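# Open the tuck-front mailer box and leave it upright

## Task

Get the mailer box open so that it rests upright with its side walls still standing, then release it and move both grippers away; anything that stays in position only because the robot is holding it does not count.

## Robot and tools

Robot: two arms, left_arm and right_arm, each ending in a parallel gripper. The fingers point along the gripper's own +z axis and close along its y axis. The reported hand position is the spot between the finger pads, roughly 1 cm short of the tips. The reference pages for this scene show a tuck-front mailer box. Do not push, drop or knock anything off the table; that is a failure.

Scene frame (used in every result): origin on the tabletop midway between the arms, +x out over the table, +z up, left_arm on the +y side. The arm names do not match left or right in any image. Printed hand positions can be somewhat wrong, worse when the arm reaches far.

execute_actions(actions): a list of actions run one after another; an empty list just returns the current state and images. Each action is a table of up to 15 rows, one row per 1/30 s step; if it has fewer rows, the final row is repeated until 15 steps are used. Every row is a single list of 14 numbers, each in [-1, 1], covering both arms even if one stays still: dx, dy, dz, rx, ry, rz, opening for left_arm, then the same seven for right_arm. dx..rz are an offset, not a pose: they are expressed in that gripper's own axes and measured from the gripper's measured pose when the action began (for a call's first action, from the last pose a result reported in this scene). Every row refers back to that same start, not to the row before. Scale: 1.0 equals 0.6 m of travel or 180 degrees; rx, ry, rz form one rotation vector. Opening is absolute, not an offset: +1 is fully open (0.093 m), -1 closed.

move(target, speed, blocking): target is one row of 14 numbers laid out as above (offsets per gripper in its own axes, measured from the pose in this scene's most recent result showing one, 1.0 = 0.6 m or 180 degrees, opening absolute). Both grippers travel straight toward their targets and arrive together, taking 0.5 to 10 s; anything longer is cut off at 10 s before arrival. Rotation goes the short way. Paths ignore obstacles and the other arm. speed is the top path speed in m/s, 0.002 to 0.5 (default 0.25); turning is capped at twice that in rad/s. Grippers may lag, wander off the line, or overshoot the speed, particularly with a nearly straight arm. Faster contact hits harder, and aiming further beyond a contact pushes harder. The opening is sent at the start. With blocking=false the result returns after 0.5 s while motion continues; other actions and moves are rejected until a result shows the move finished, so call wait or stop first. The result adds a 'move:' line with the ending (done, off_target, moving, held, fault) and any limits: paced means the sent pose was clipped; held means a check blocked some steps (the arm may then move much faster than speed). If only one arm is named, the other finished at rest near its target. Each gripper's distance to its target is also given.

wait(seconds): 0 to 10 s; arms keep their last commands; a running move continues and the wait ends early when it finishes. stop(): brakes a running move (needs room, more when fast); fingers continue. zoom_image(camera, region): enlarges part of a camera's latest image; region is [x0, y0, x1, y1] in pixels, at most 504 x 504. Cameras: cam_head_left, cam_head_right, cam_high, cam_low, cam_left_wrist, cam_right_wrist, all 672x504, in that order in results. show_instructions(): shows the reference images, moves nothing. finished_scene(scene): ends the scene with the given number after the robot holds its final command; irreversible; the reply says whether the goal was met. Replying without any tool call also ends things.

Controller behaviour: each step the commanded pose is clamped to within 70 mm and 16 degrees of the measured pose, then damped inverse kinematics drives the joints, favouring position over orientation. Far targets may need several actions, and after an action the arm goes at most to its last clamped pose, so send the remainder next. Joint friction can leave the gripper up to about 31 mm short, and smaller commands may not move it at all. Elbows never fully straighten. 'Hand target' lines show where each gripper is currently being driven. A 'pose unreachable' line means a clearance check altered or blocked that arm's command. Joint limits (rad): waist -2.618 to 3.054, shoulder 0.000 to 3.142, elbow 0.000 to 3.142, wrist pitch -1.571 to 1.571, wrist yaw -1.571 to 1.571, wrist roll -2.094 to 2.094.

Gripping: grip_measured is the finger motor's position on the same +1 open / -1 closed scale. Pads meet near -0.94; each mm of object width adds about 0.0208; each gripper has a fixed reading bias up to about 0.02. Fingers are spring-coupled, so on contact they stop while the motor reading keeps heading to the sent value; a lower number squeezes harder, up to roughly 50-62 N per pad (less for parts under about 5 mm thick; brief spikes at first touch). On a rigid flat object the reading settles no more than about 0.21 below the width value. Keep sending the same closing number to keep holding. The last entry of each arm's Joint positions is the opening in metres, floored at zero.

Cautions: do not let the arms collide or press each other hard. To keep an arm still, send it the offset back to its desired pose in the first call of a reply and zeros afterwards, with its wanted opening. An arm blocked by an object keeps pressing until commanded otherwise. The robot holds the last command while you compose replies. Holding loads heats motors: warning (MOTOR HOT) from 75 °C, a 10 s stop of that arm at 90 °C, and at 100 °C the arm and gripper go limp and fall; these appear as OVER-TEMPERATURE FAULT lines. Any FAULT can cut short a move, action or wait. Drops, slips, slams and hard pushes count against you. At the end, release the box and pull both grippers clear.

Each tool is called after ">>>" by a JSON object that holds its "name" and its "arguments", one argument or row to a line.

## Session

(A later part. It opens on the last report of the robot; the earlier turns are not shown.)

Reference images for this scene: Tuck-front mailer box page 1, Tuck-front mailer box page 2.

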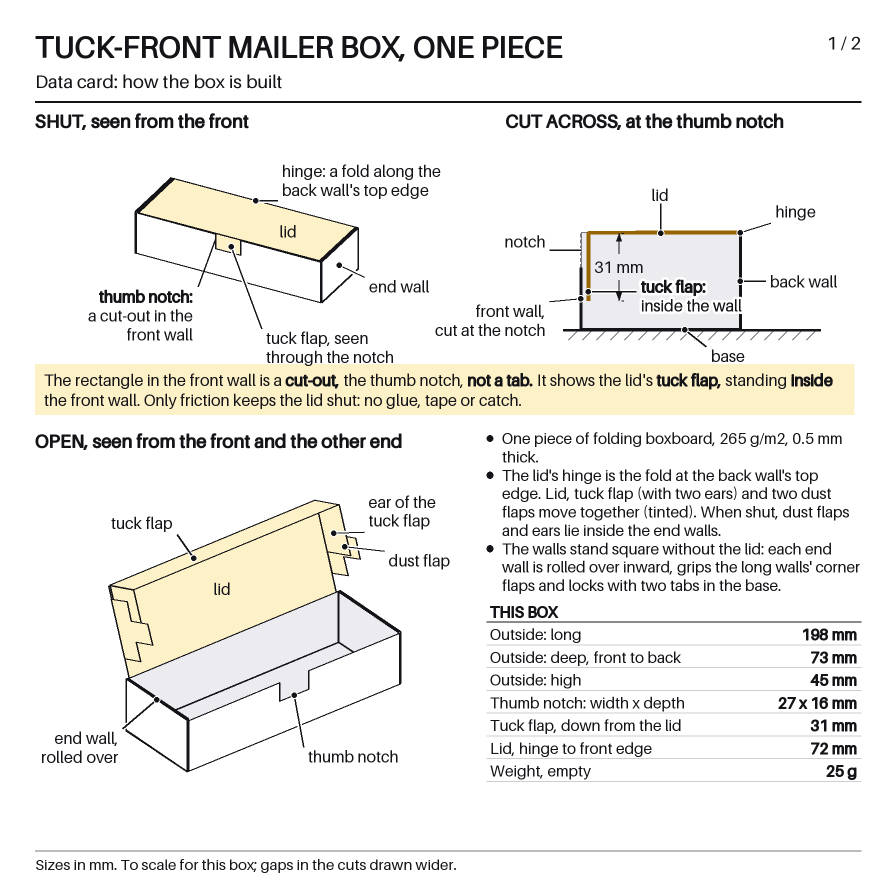

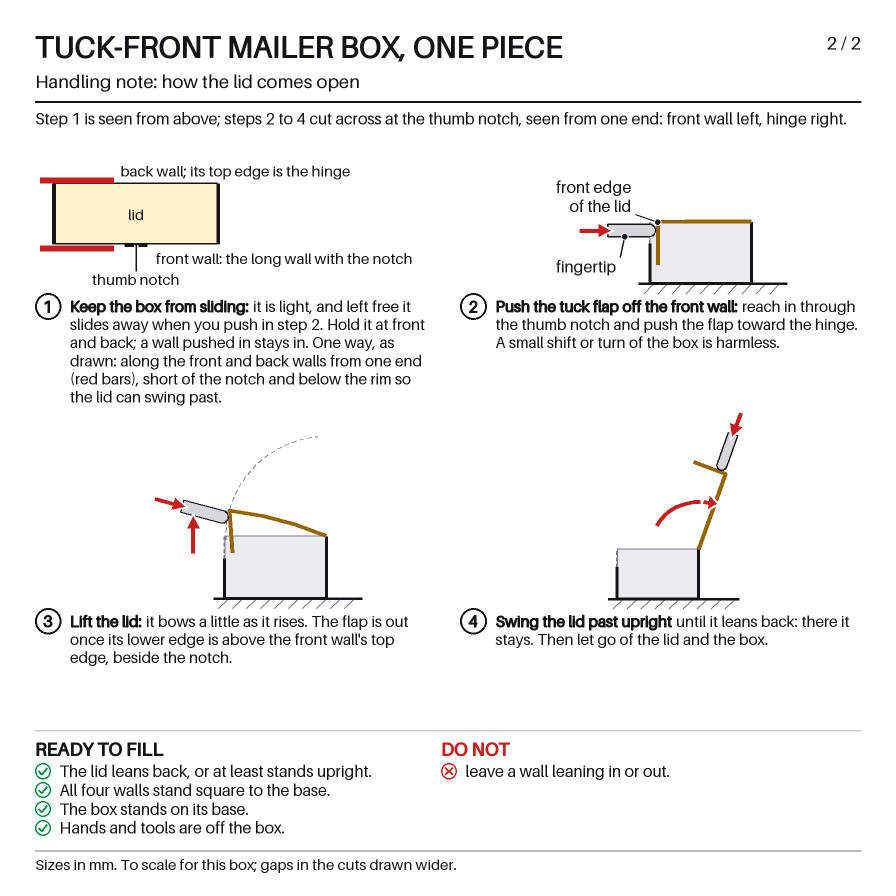

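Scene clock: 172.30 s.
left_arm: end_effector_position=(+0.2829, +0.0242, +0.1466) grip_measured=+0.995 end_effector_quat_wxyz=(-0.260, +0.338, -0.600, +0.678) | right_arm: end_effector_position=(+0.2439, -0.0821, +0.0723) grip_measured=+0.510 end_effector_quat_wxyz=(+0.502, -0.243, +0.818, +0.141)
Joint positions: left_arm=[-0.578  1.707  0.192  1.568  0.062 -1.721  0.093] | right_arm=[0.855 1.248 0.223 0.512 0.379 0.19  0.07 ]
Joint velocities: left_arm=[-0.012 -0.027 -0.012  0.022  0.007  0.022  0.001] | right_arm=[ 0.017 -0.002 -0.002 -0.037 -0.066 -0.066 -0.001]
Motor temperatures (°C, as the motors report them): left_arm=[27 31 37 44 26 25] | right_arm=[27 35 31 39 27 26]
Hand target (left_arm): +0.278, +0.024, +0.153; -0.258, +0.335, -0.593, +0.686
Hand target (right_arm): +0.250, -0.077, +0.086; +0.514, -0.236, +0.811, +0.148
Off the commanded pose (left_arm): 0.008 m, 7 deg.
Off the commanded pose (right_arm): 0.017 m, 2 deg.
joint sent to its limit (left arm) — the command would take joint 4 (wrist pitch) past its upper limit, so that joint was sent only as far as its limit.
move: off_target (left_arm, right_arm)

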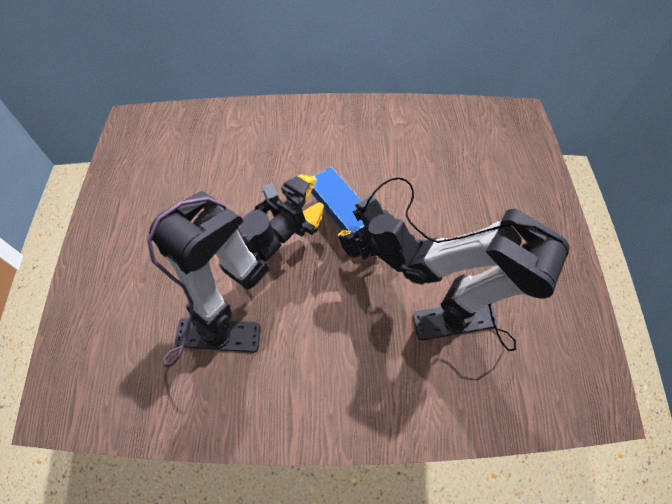

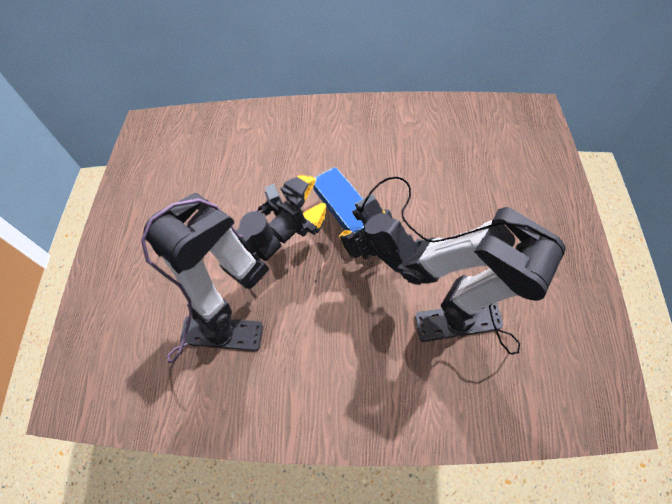

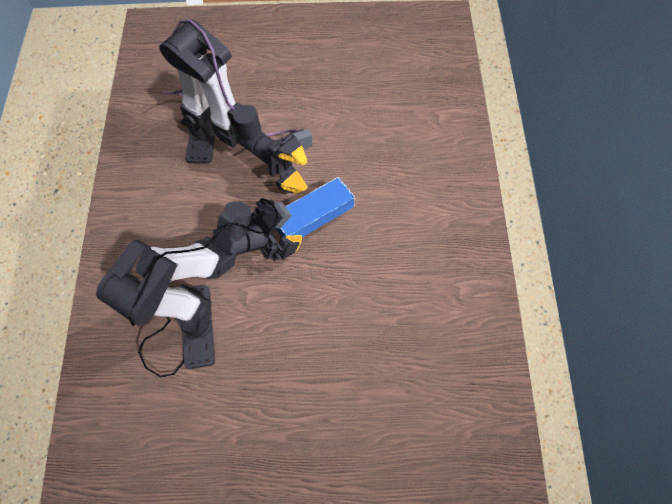

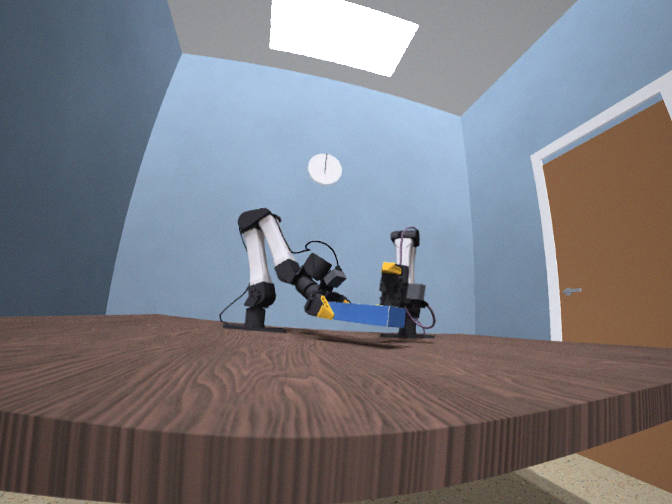

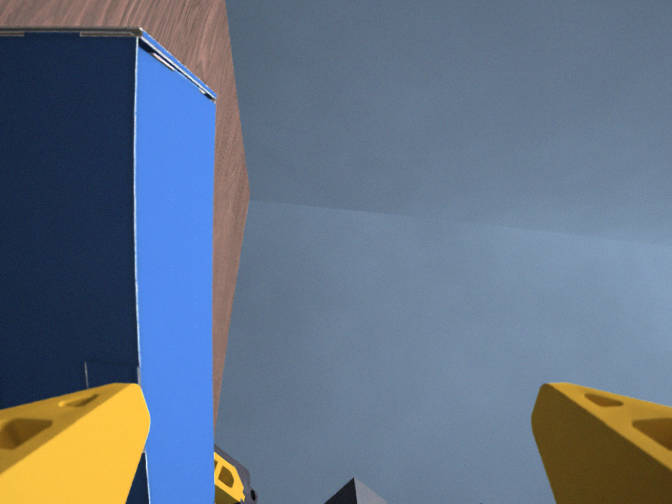

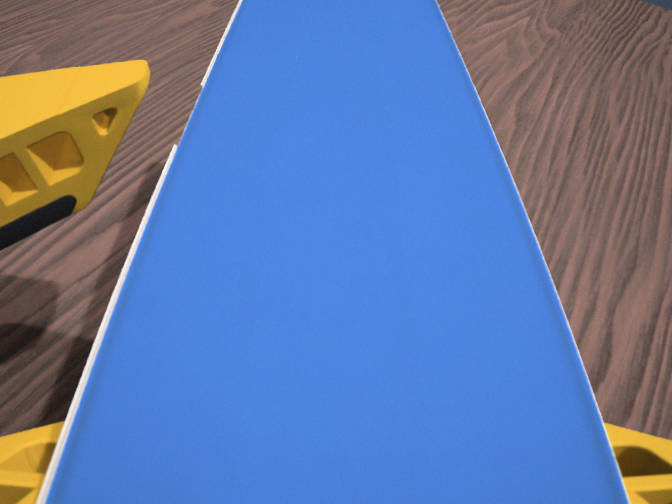

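>>> {"name": "move", "arguments": {
  "target": [0,0,0,0,0,0,1,-0.03,0,-0.01,0.045,0,-0.1,0.5],
  "speed": 0.03
}}

Scene clock: 181.67 s.
left_arm: end_effector_position=(+0.2829, +0.0242, +0.1466) grip_measured=+0.995 end_effector_quat_wxyz=(-0.260, +0.338, -0.599, +0.677) | right_arm: end_effector_position=(+0.2437, -0.0882, +0.0789) grip_measured=+0.509 end_effector_quat_wxyz=(+0.522, -0.334, +0.785, -0.001)
Joint positions: left_arm=[-0.578  1.707  0.192  1.568  0.062 -1.721  0.093] | right_arm=[ 0.952  1.248  0.281  0.384  0.602 -0.047  0.07 ]
Joint velocities: left_arm=[-0.022 -0.007 -0.002 -0.007  0.095  0.022 -0.001] | right_arm=[ 0.022 -0.007  0.017  0.022 -0.007 -0.022  0.001]
Motor temperatures (°C, as the motors report them): left_arm=[27 31 37 44 26 25] | right_arm=[27 34 32 39 27 26]
Hand target (left_arm): +0.283, +0.024, +0.147; -0.260, +0.338, -0.600, +0.678
Hand target (right_arm): +0.246, -0.080, +0.091; +0.534, -0.332, +0.777, +0.004
Off the commanded pose (left_arm): 0.000 m, 0 deg.
Off the commanded pose (right_arm): 0.015 m, 2 deg.
move: off_target (right_arm)

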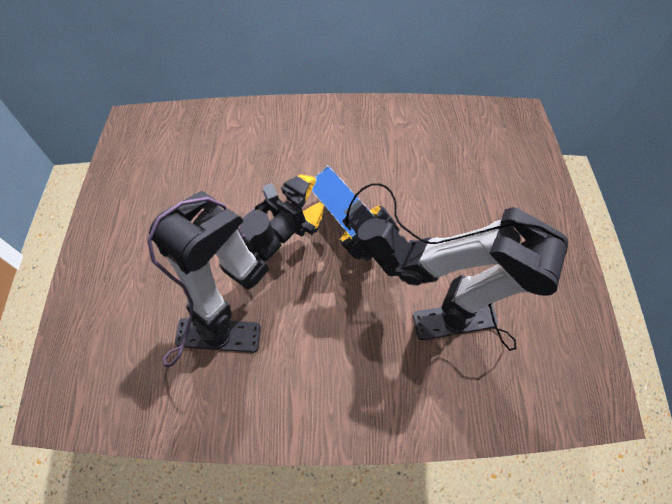

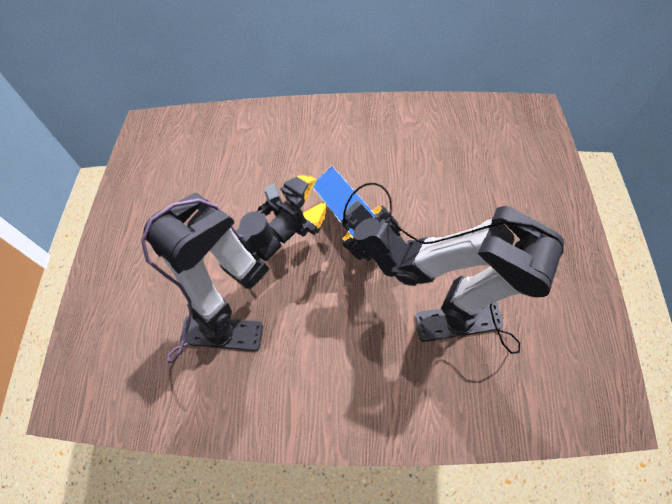

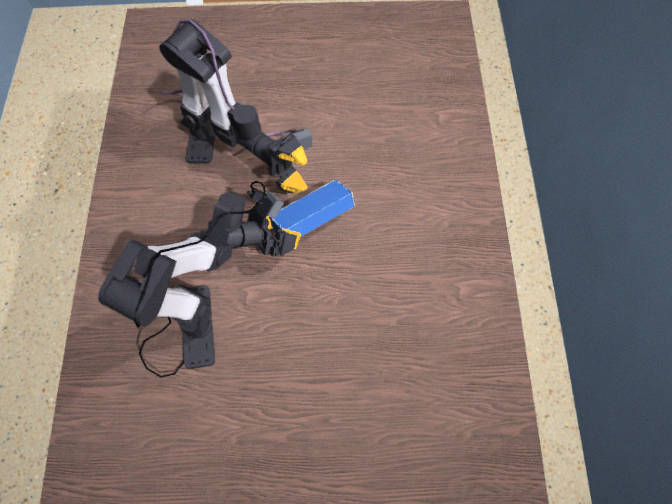

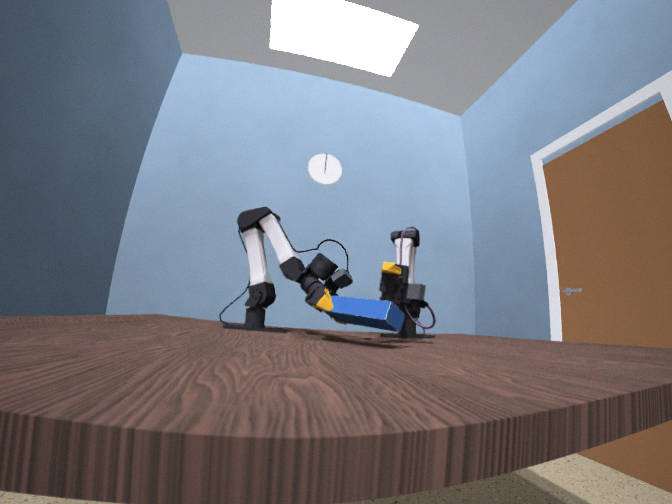

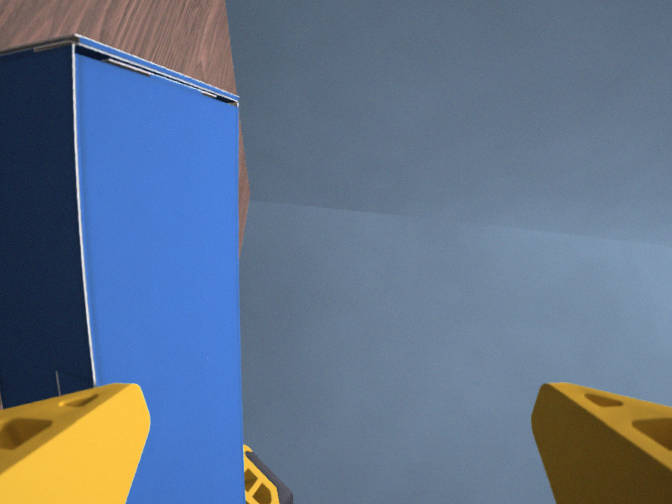

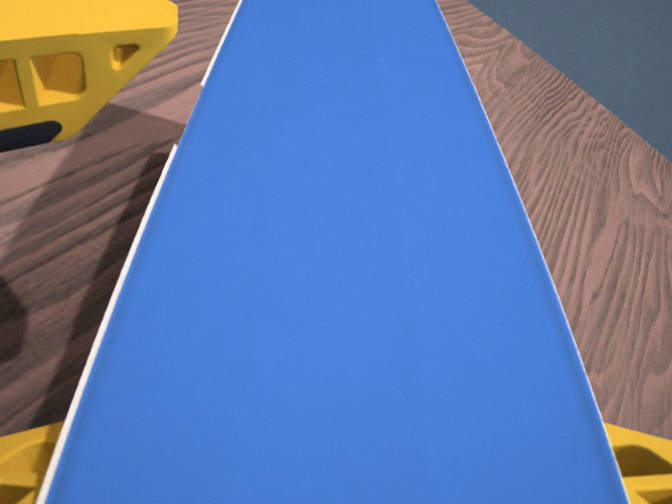

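Raise box ~2.5 cm (world up ≈ local −x, −y, −z mix).

>>> {"name": "move", "arguments": {
  "target": [0,0,-0.01,0,0,0,1,-0.055,-0.025,-0.03,0,-0.02,0,0.5],
  "speed": 0.02
}}

Scene clock: 185.43 s.
left_arm: end_effector_position=(+0.2829, +0.0242, +0.1466) grip_measured=+0.995 end_effector_quat_wxyz=(-0.260, +0.338, -0.599, +0.677) | right_arm: end_effector_position=(+0.2401, -0.0927, +0.1041) grip_measured=+0.509 end_effector_quat_wxyz=(+0.534, -0.342, +0.774, +0.002)
Joint positions: left_arm=[-0.578  1.707  0.192  1.568  0.062 -1.721  0.093] | right_arm=[ 0.952  1.101  0.302  0.252  0.595 -0.084  0.07 ]
Joint velocities: left_arm=[ 0.012  0.002 -0.002 -0.095  0.007  0.095 -0.   ] | right_arm=[ 0.002  0.002  0.022 -0.051 -0.037 -0.139 -0.   ]
Motor temperatures (°C, as the motors report them): left_arm=[27 31 36 44 26 25] | right_arm=[27 34 33 39 27 26]
Hand target (left_arm): +0.278, +0.028, +0.146; -0.260, +0.338, -0.600, +0.677
Hand target (right_arm): +0.244, -0.088, +0.119; +0.547, -0.334, +0.768, +0.009
Off the commanded pose (left_arm): 0.006 m, 0 deg.
Off the commanded pose (right_arm): 0.016 m, 2 deg.
joint sent to its limit (left arm) — the command would take joint 4 (wrist pitch) past its upper limit, so that joint was sent only as far as its limit.
move: off_target (right_arm)

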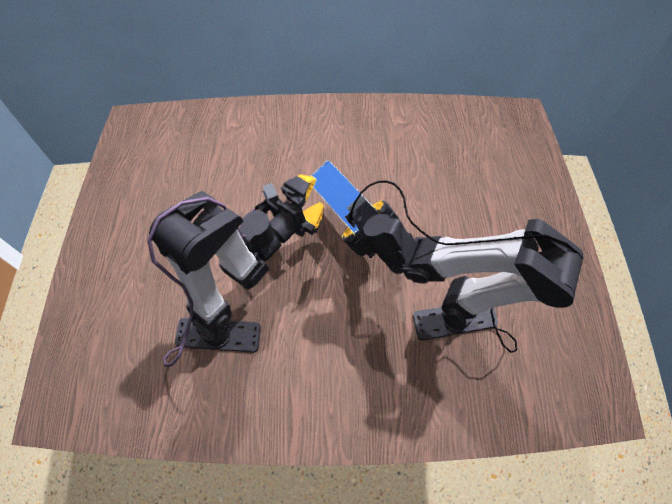

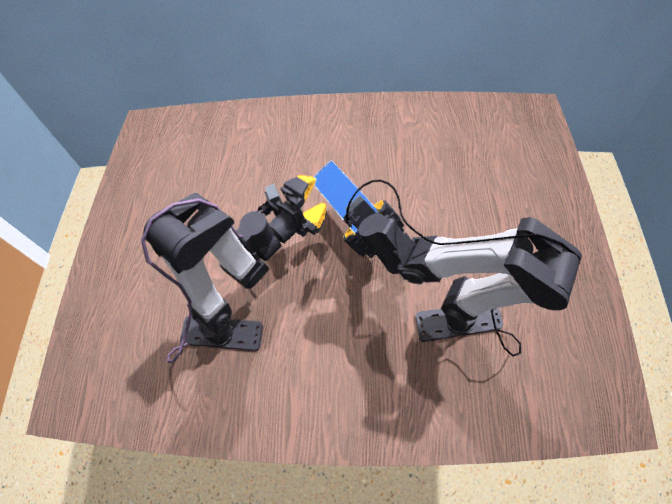

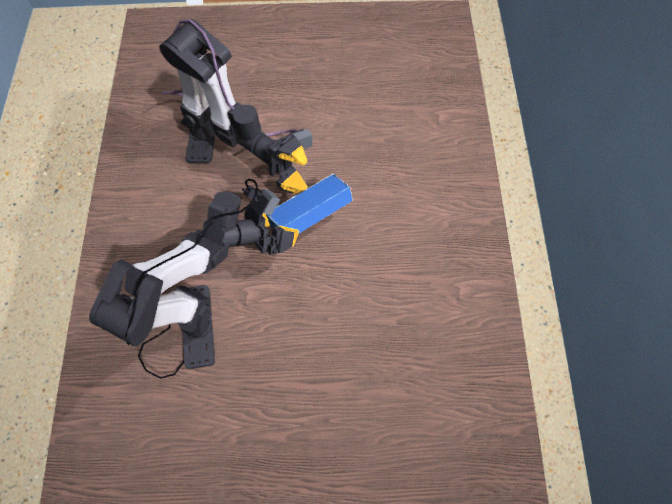

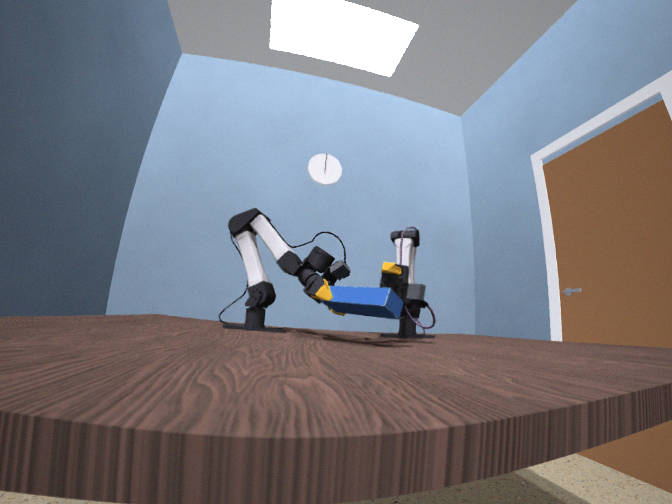

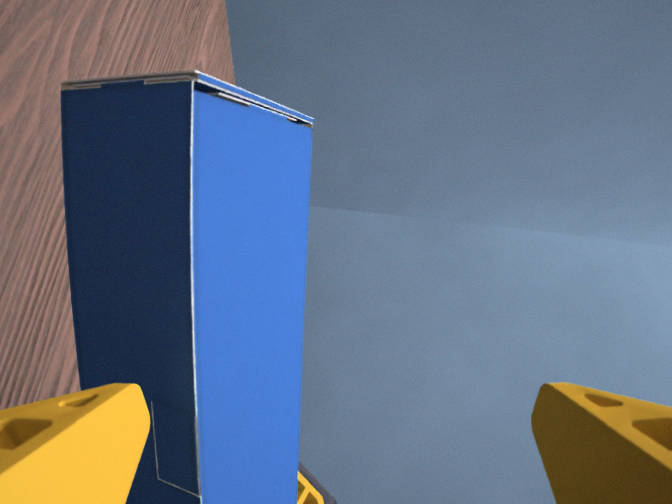

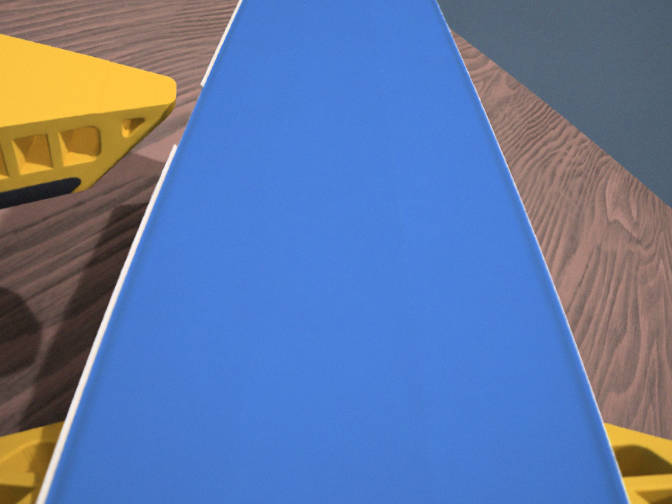

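>>> {"name": "move", "arguments": {
  "target": [0.025,-0.005,0.03,0,0,0,1,0,0,0,0,0,0,0.5],
  "speed": 0.015
}}

Scene clock: 188.93 s.
left_arm: end_effector_position=(+0.2842, +0.0089, +0.1452) grip_measured=+0.995 end_effector_quat_wxyz=(-0.258, +0.344, -0.604, +0.671) | right_arm: end_effector_position=(+0.2400, -0.0933, +0.1033) grip_measured=+0.509 end_effector_quat_wxyz=(+0.532, -0.343, +0.774, +0.000)
Joint positions: left_arm=[-0.637  1.707  0.234  1.506 -0.001 -1.721  0.093] | right_arm=[ 0.952  1.101  0.302  0.248  0.595 -0.084  0.07 ]
Joint velocities: left_arm=[-0.007 -0.017 -0.002 -0.051  0.007 -0.022 -0.001] | right_arm=[ 0.022  0.007  0.017  0.022  0.037  0.037 -0.001]
Motor temperatures (°C, as the motors report them): left_arm=[27 31 36 44 26 25] | right_arm=[27 34 33 39 27 26]
Hand target (left_arm): +0.287, +0.002, +0.153; -0.260, +0.338, -0.600, +0.677
Hand target (right_arm): +0.240, -0.093, +0.104; +0.533, -0.342, +0.774, +0.002
Off the commanded pose (left_arm): 0.011 m, 1 deg.
Off the commanded pose (right_arm): 0.001 m, 0 deg.
move: off_target (left_arm)

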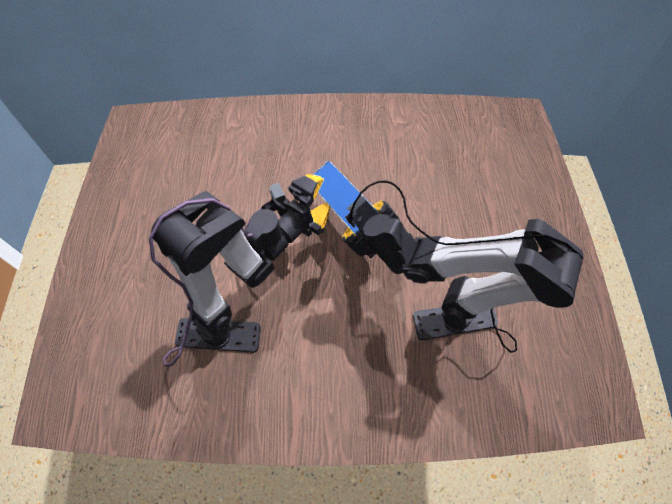

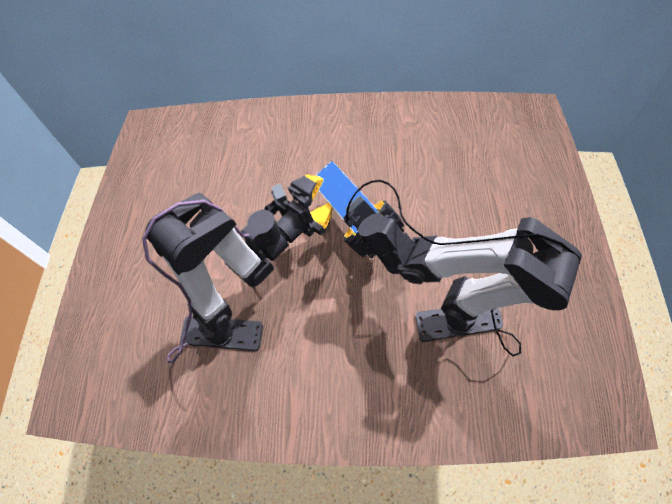

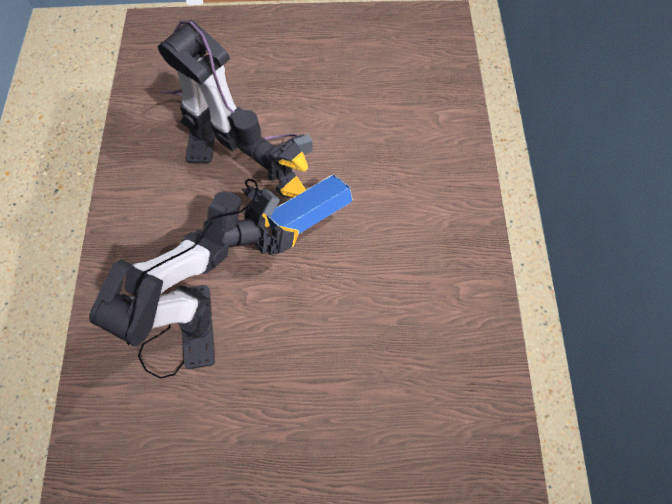

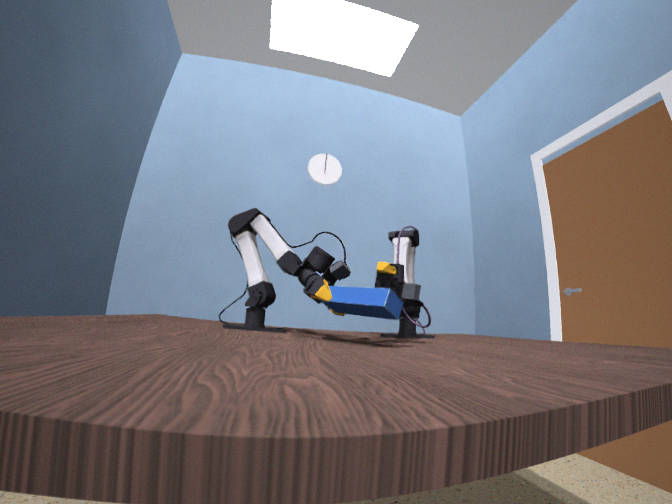

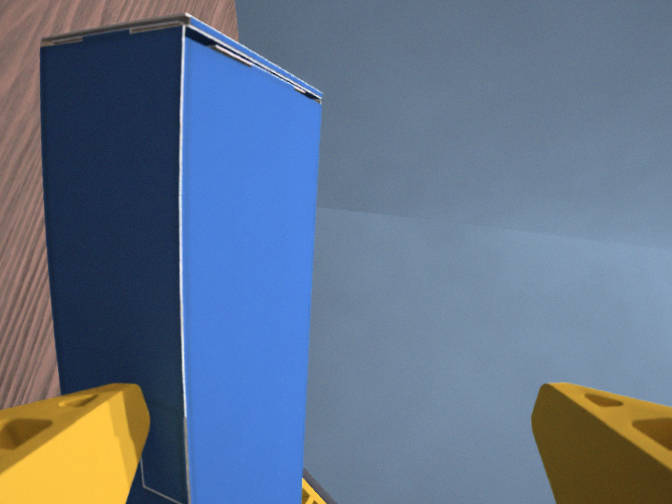

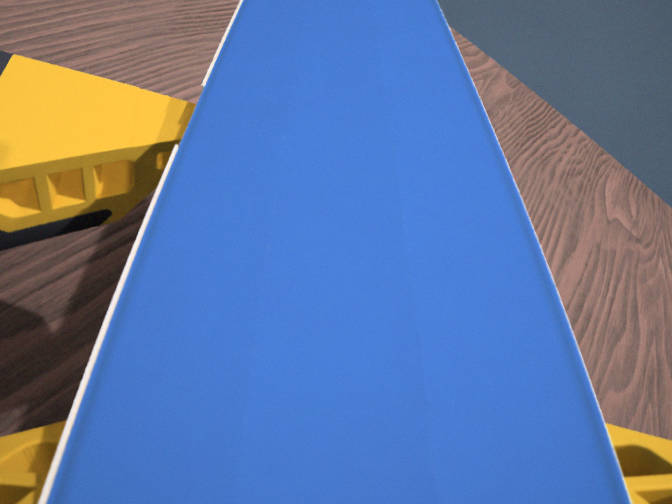

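Raise tip by closing a bit (precise) while pushing.

>>> {"name": "move", "arguments": {
  "target": [0,-0.01,0.025,0,0,0,0.8,0,0.01,0,-0.01,0,0,0.5],
  "speed": 0.012
}}

>>> {"name": "move", "arguments": {
  "target": [0,-0.02,0.02,0,0,0,0.55,0,0.012,0,-0.012,0.01,0,0.5],
  "speed": 0.012
}}

Scene clock: 192.23 s.
left_arm: end_effector_position=(+0.2887, +0.0042, +0.1377) grip_measured=+0.802 end_effector_quat_wxyz=(+0.251, -0.350, +0.617, -0.658) | right_arm: end_effector_position=(+0.2403, -0.0950, +0.1024) grip_measured=+0.509 end_effector_quat_wxyz=(+0.531, -0.342, +0.775, -0.004)
Joint positions: left_arm=[-0.637  1.707  0.261  1.439  0.003 -1.721  0.084] | right_arm=[ 0.952  1.101  0.302  0.241  0.603 -0.083  0.07 ]
Joint velocities: left_arm=[-0.007 -0.007 -0.007  0.007  0.022  0.037 -0.   ] | right_arm=[ 0.012 -0.017 -0.002  0.037  0.022 -0.007  0.001]
Motor temperatures (°C, as the motors report them): left_arm=[27 31 36 44 26 25] | right_arm=[27 34 34 39 27 26]
Hand target (left_arm): +0.295, +0.000, +0.152; +0.258, -0.344, +0.604, -0.671
Hand target (right_arm): +0.237, -0.089, +0.101; +0.527, -0.351, +0.774, +0.012
Off the commanded pose (left_arm): 0.016 m, 2 deg.
Off the commanded pose (right_arm): 0.007 m, 2 deg.
move: off_target (left_arm)

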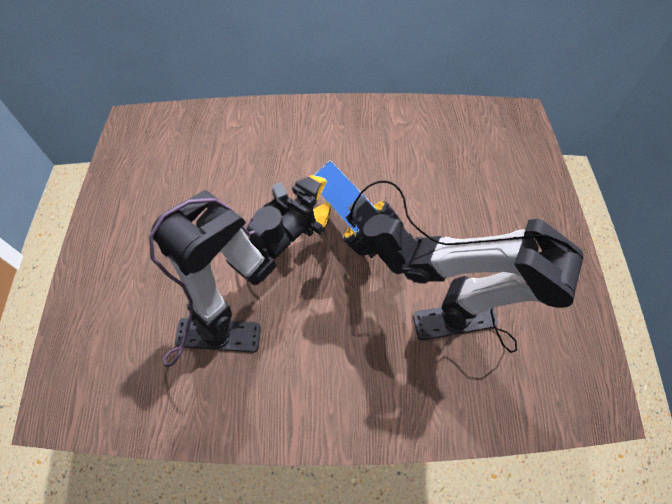

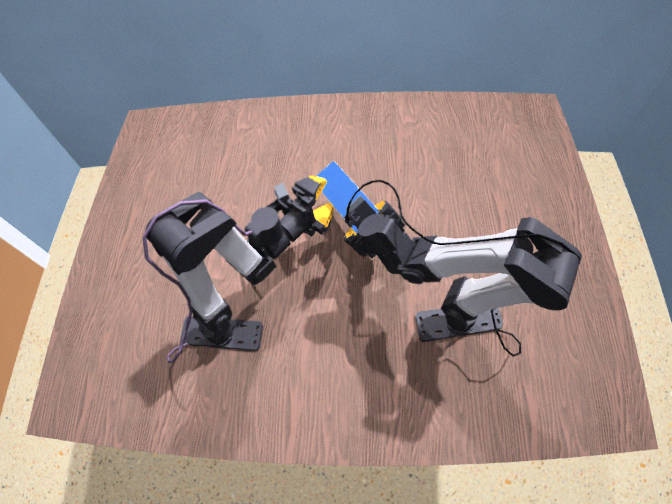

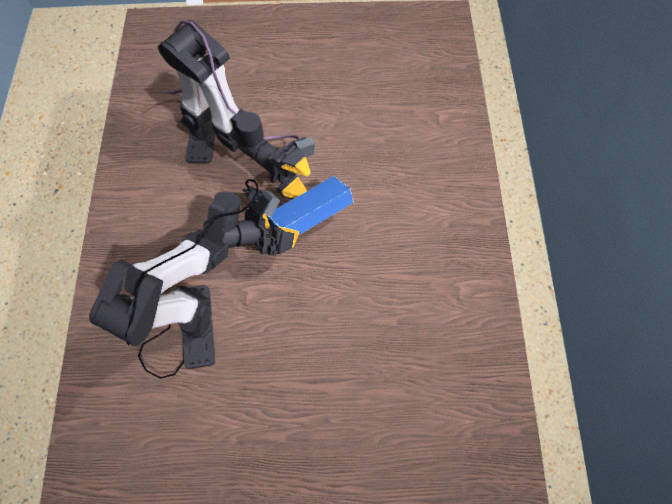

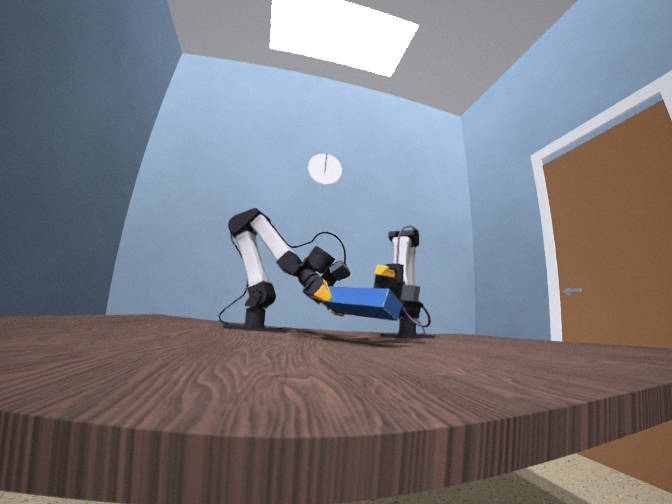

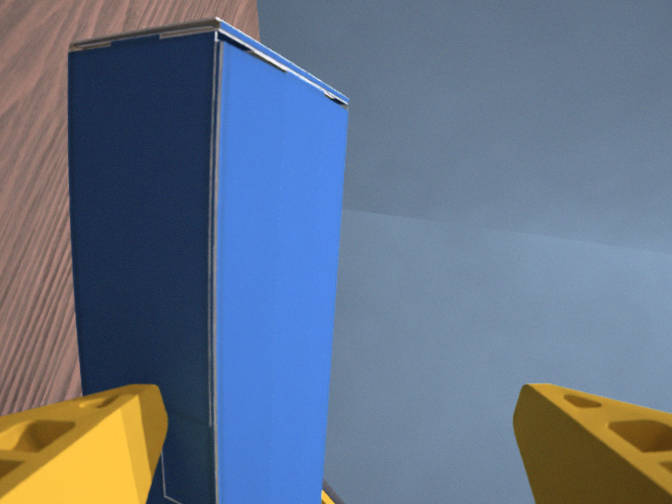

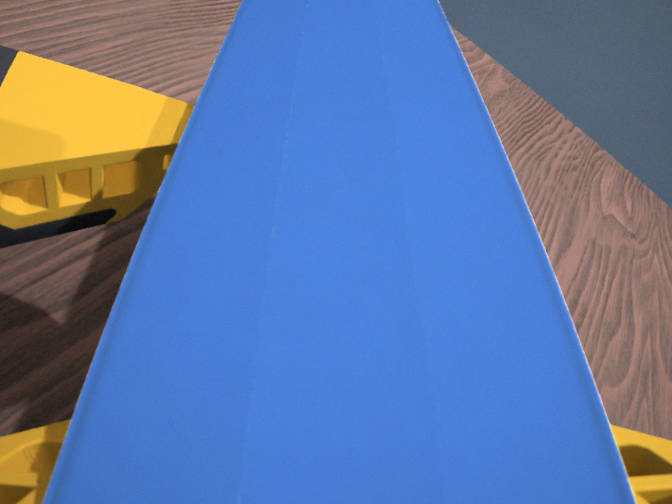

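Scene clock: 194.50 s.
left_arm: end_effector_position=(+0.2905, +0.0013, +0.1238) grip_measured=+0.552 end_effector_quat_wxyz=(+0.240, -0.361, +0.641, -0.634) | right_arm: end_effector_position=(+0.2371, -0.1005, +0.0925) grip_measured=+0.509 end_effector_quat_wxyz=(+0.512, -0.346, +0.786, -0.012)
Joint positions: left_arm=[-0.637  1.689  0.28   1.326  0.009 -1.721  0.072] | right_arm=[ 0.952  1.101  0.302  0.186  0.601 -0.058  0.07 ]
Joint velocities: left_arm=[-0.002  0.007  0.017 -0.051 -0.022  0.007 -0.   ] | right_arm=[ 0.022  0.007 -0.007 -0.037 -0.022 -0.051 -0.   ]
Motor temperatures (°C, as the motors report them): left_arm=[27 31 37 44 26 25] | right_arm=[27 34 34 39 27 26]
Hand target (left_arm): +0.298, -0.002, +0.149; +0.251, -0.349, +0.617, -0.658
Hand target (right_arm): +0.236, -0.090, +0.100; +0.512, -0.352, +0.784, +0.004
Off the commanded pose (left_arm): 0.027 m, 4 deg.
Off the commanded pose (right_arm): 0.013 m, 2 deg.
move: off_target (left_arm, right_arm)

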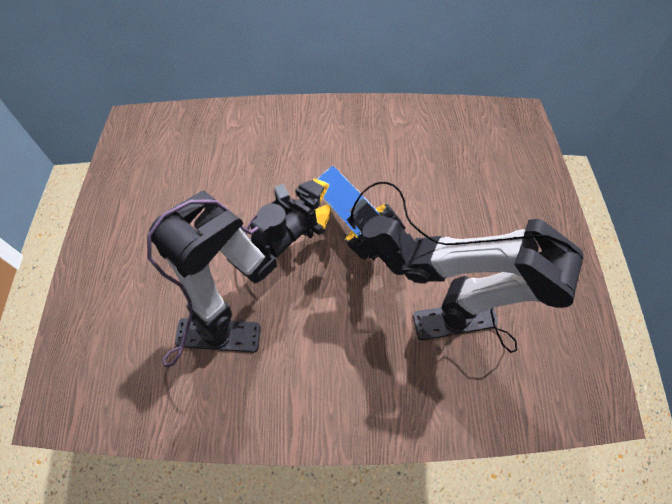

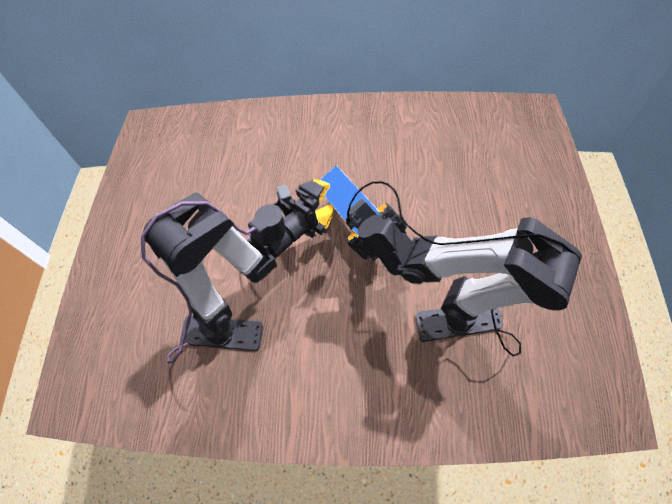

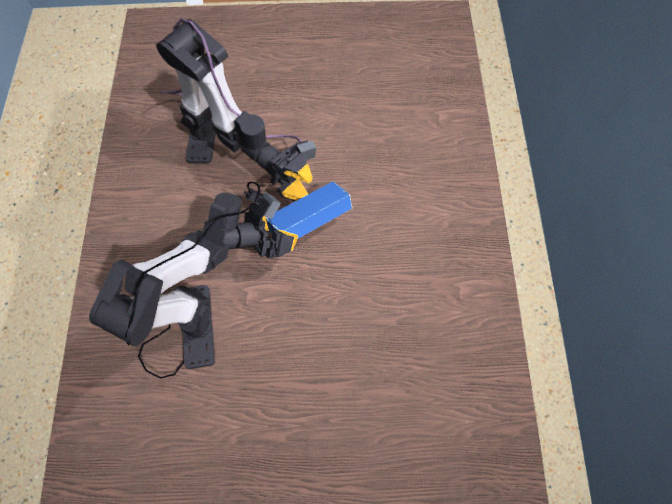

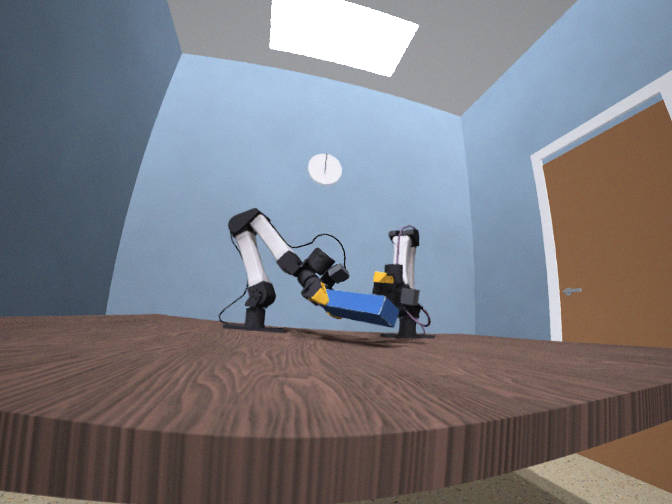

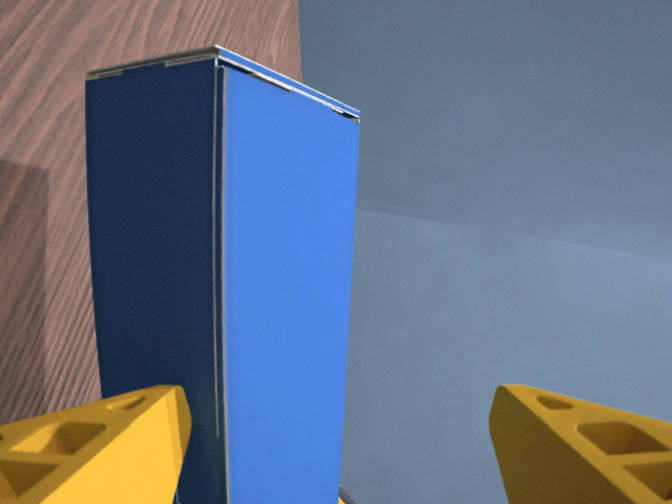

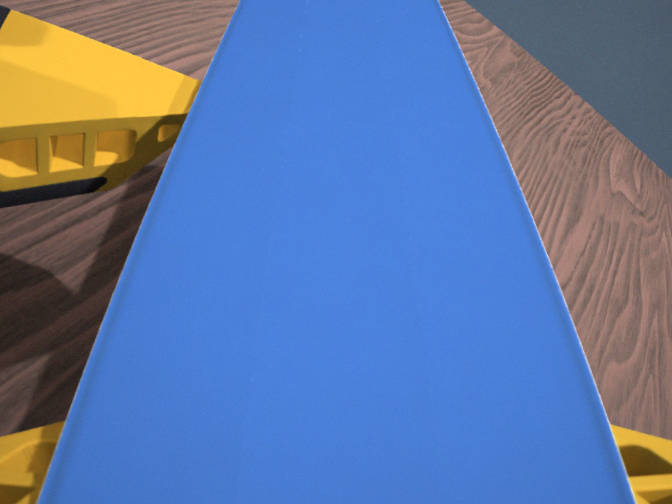

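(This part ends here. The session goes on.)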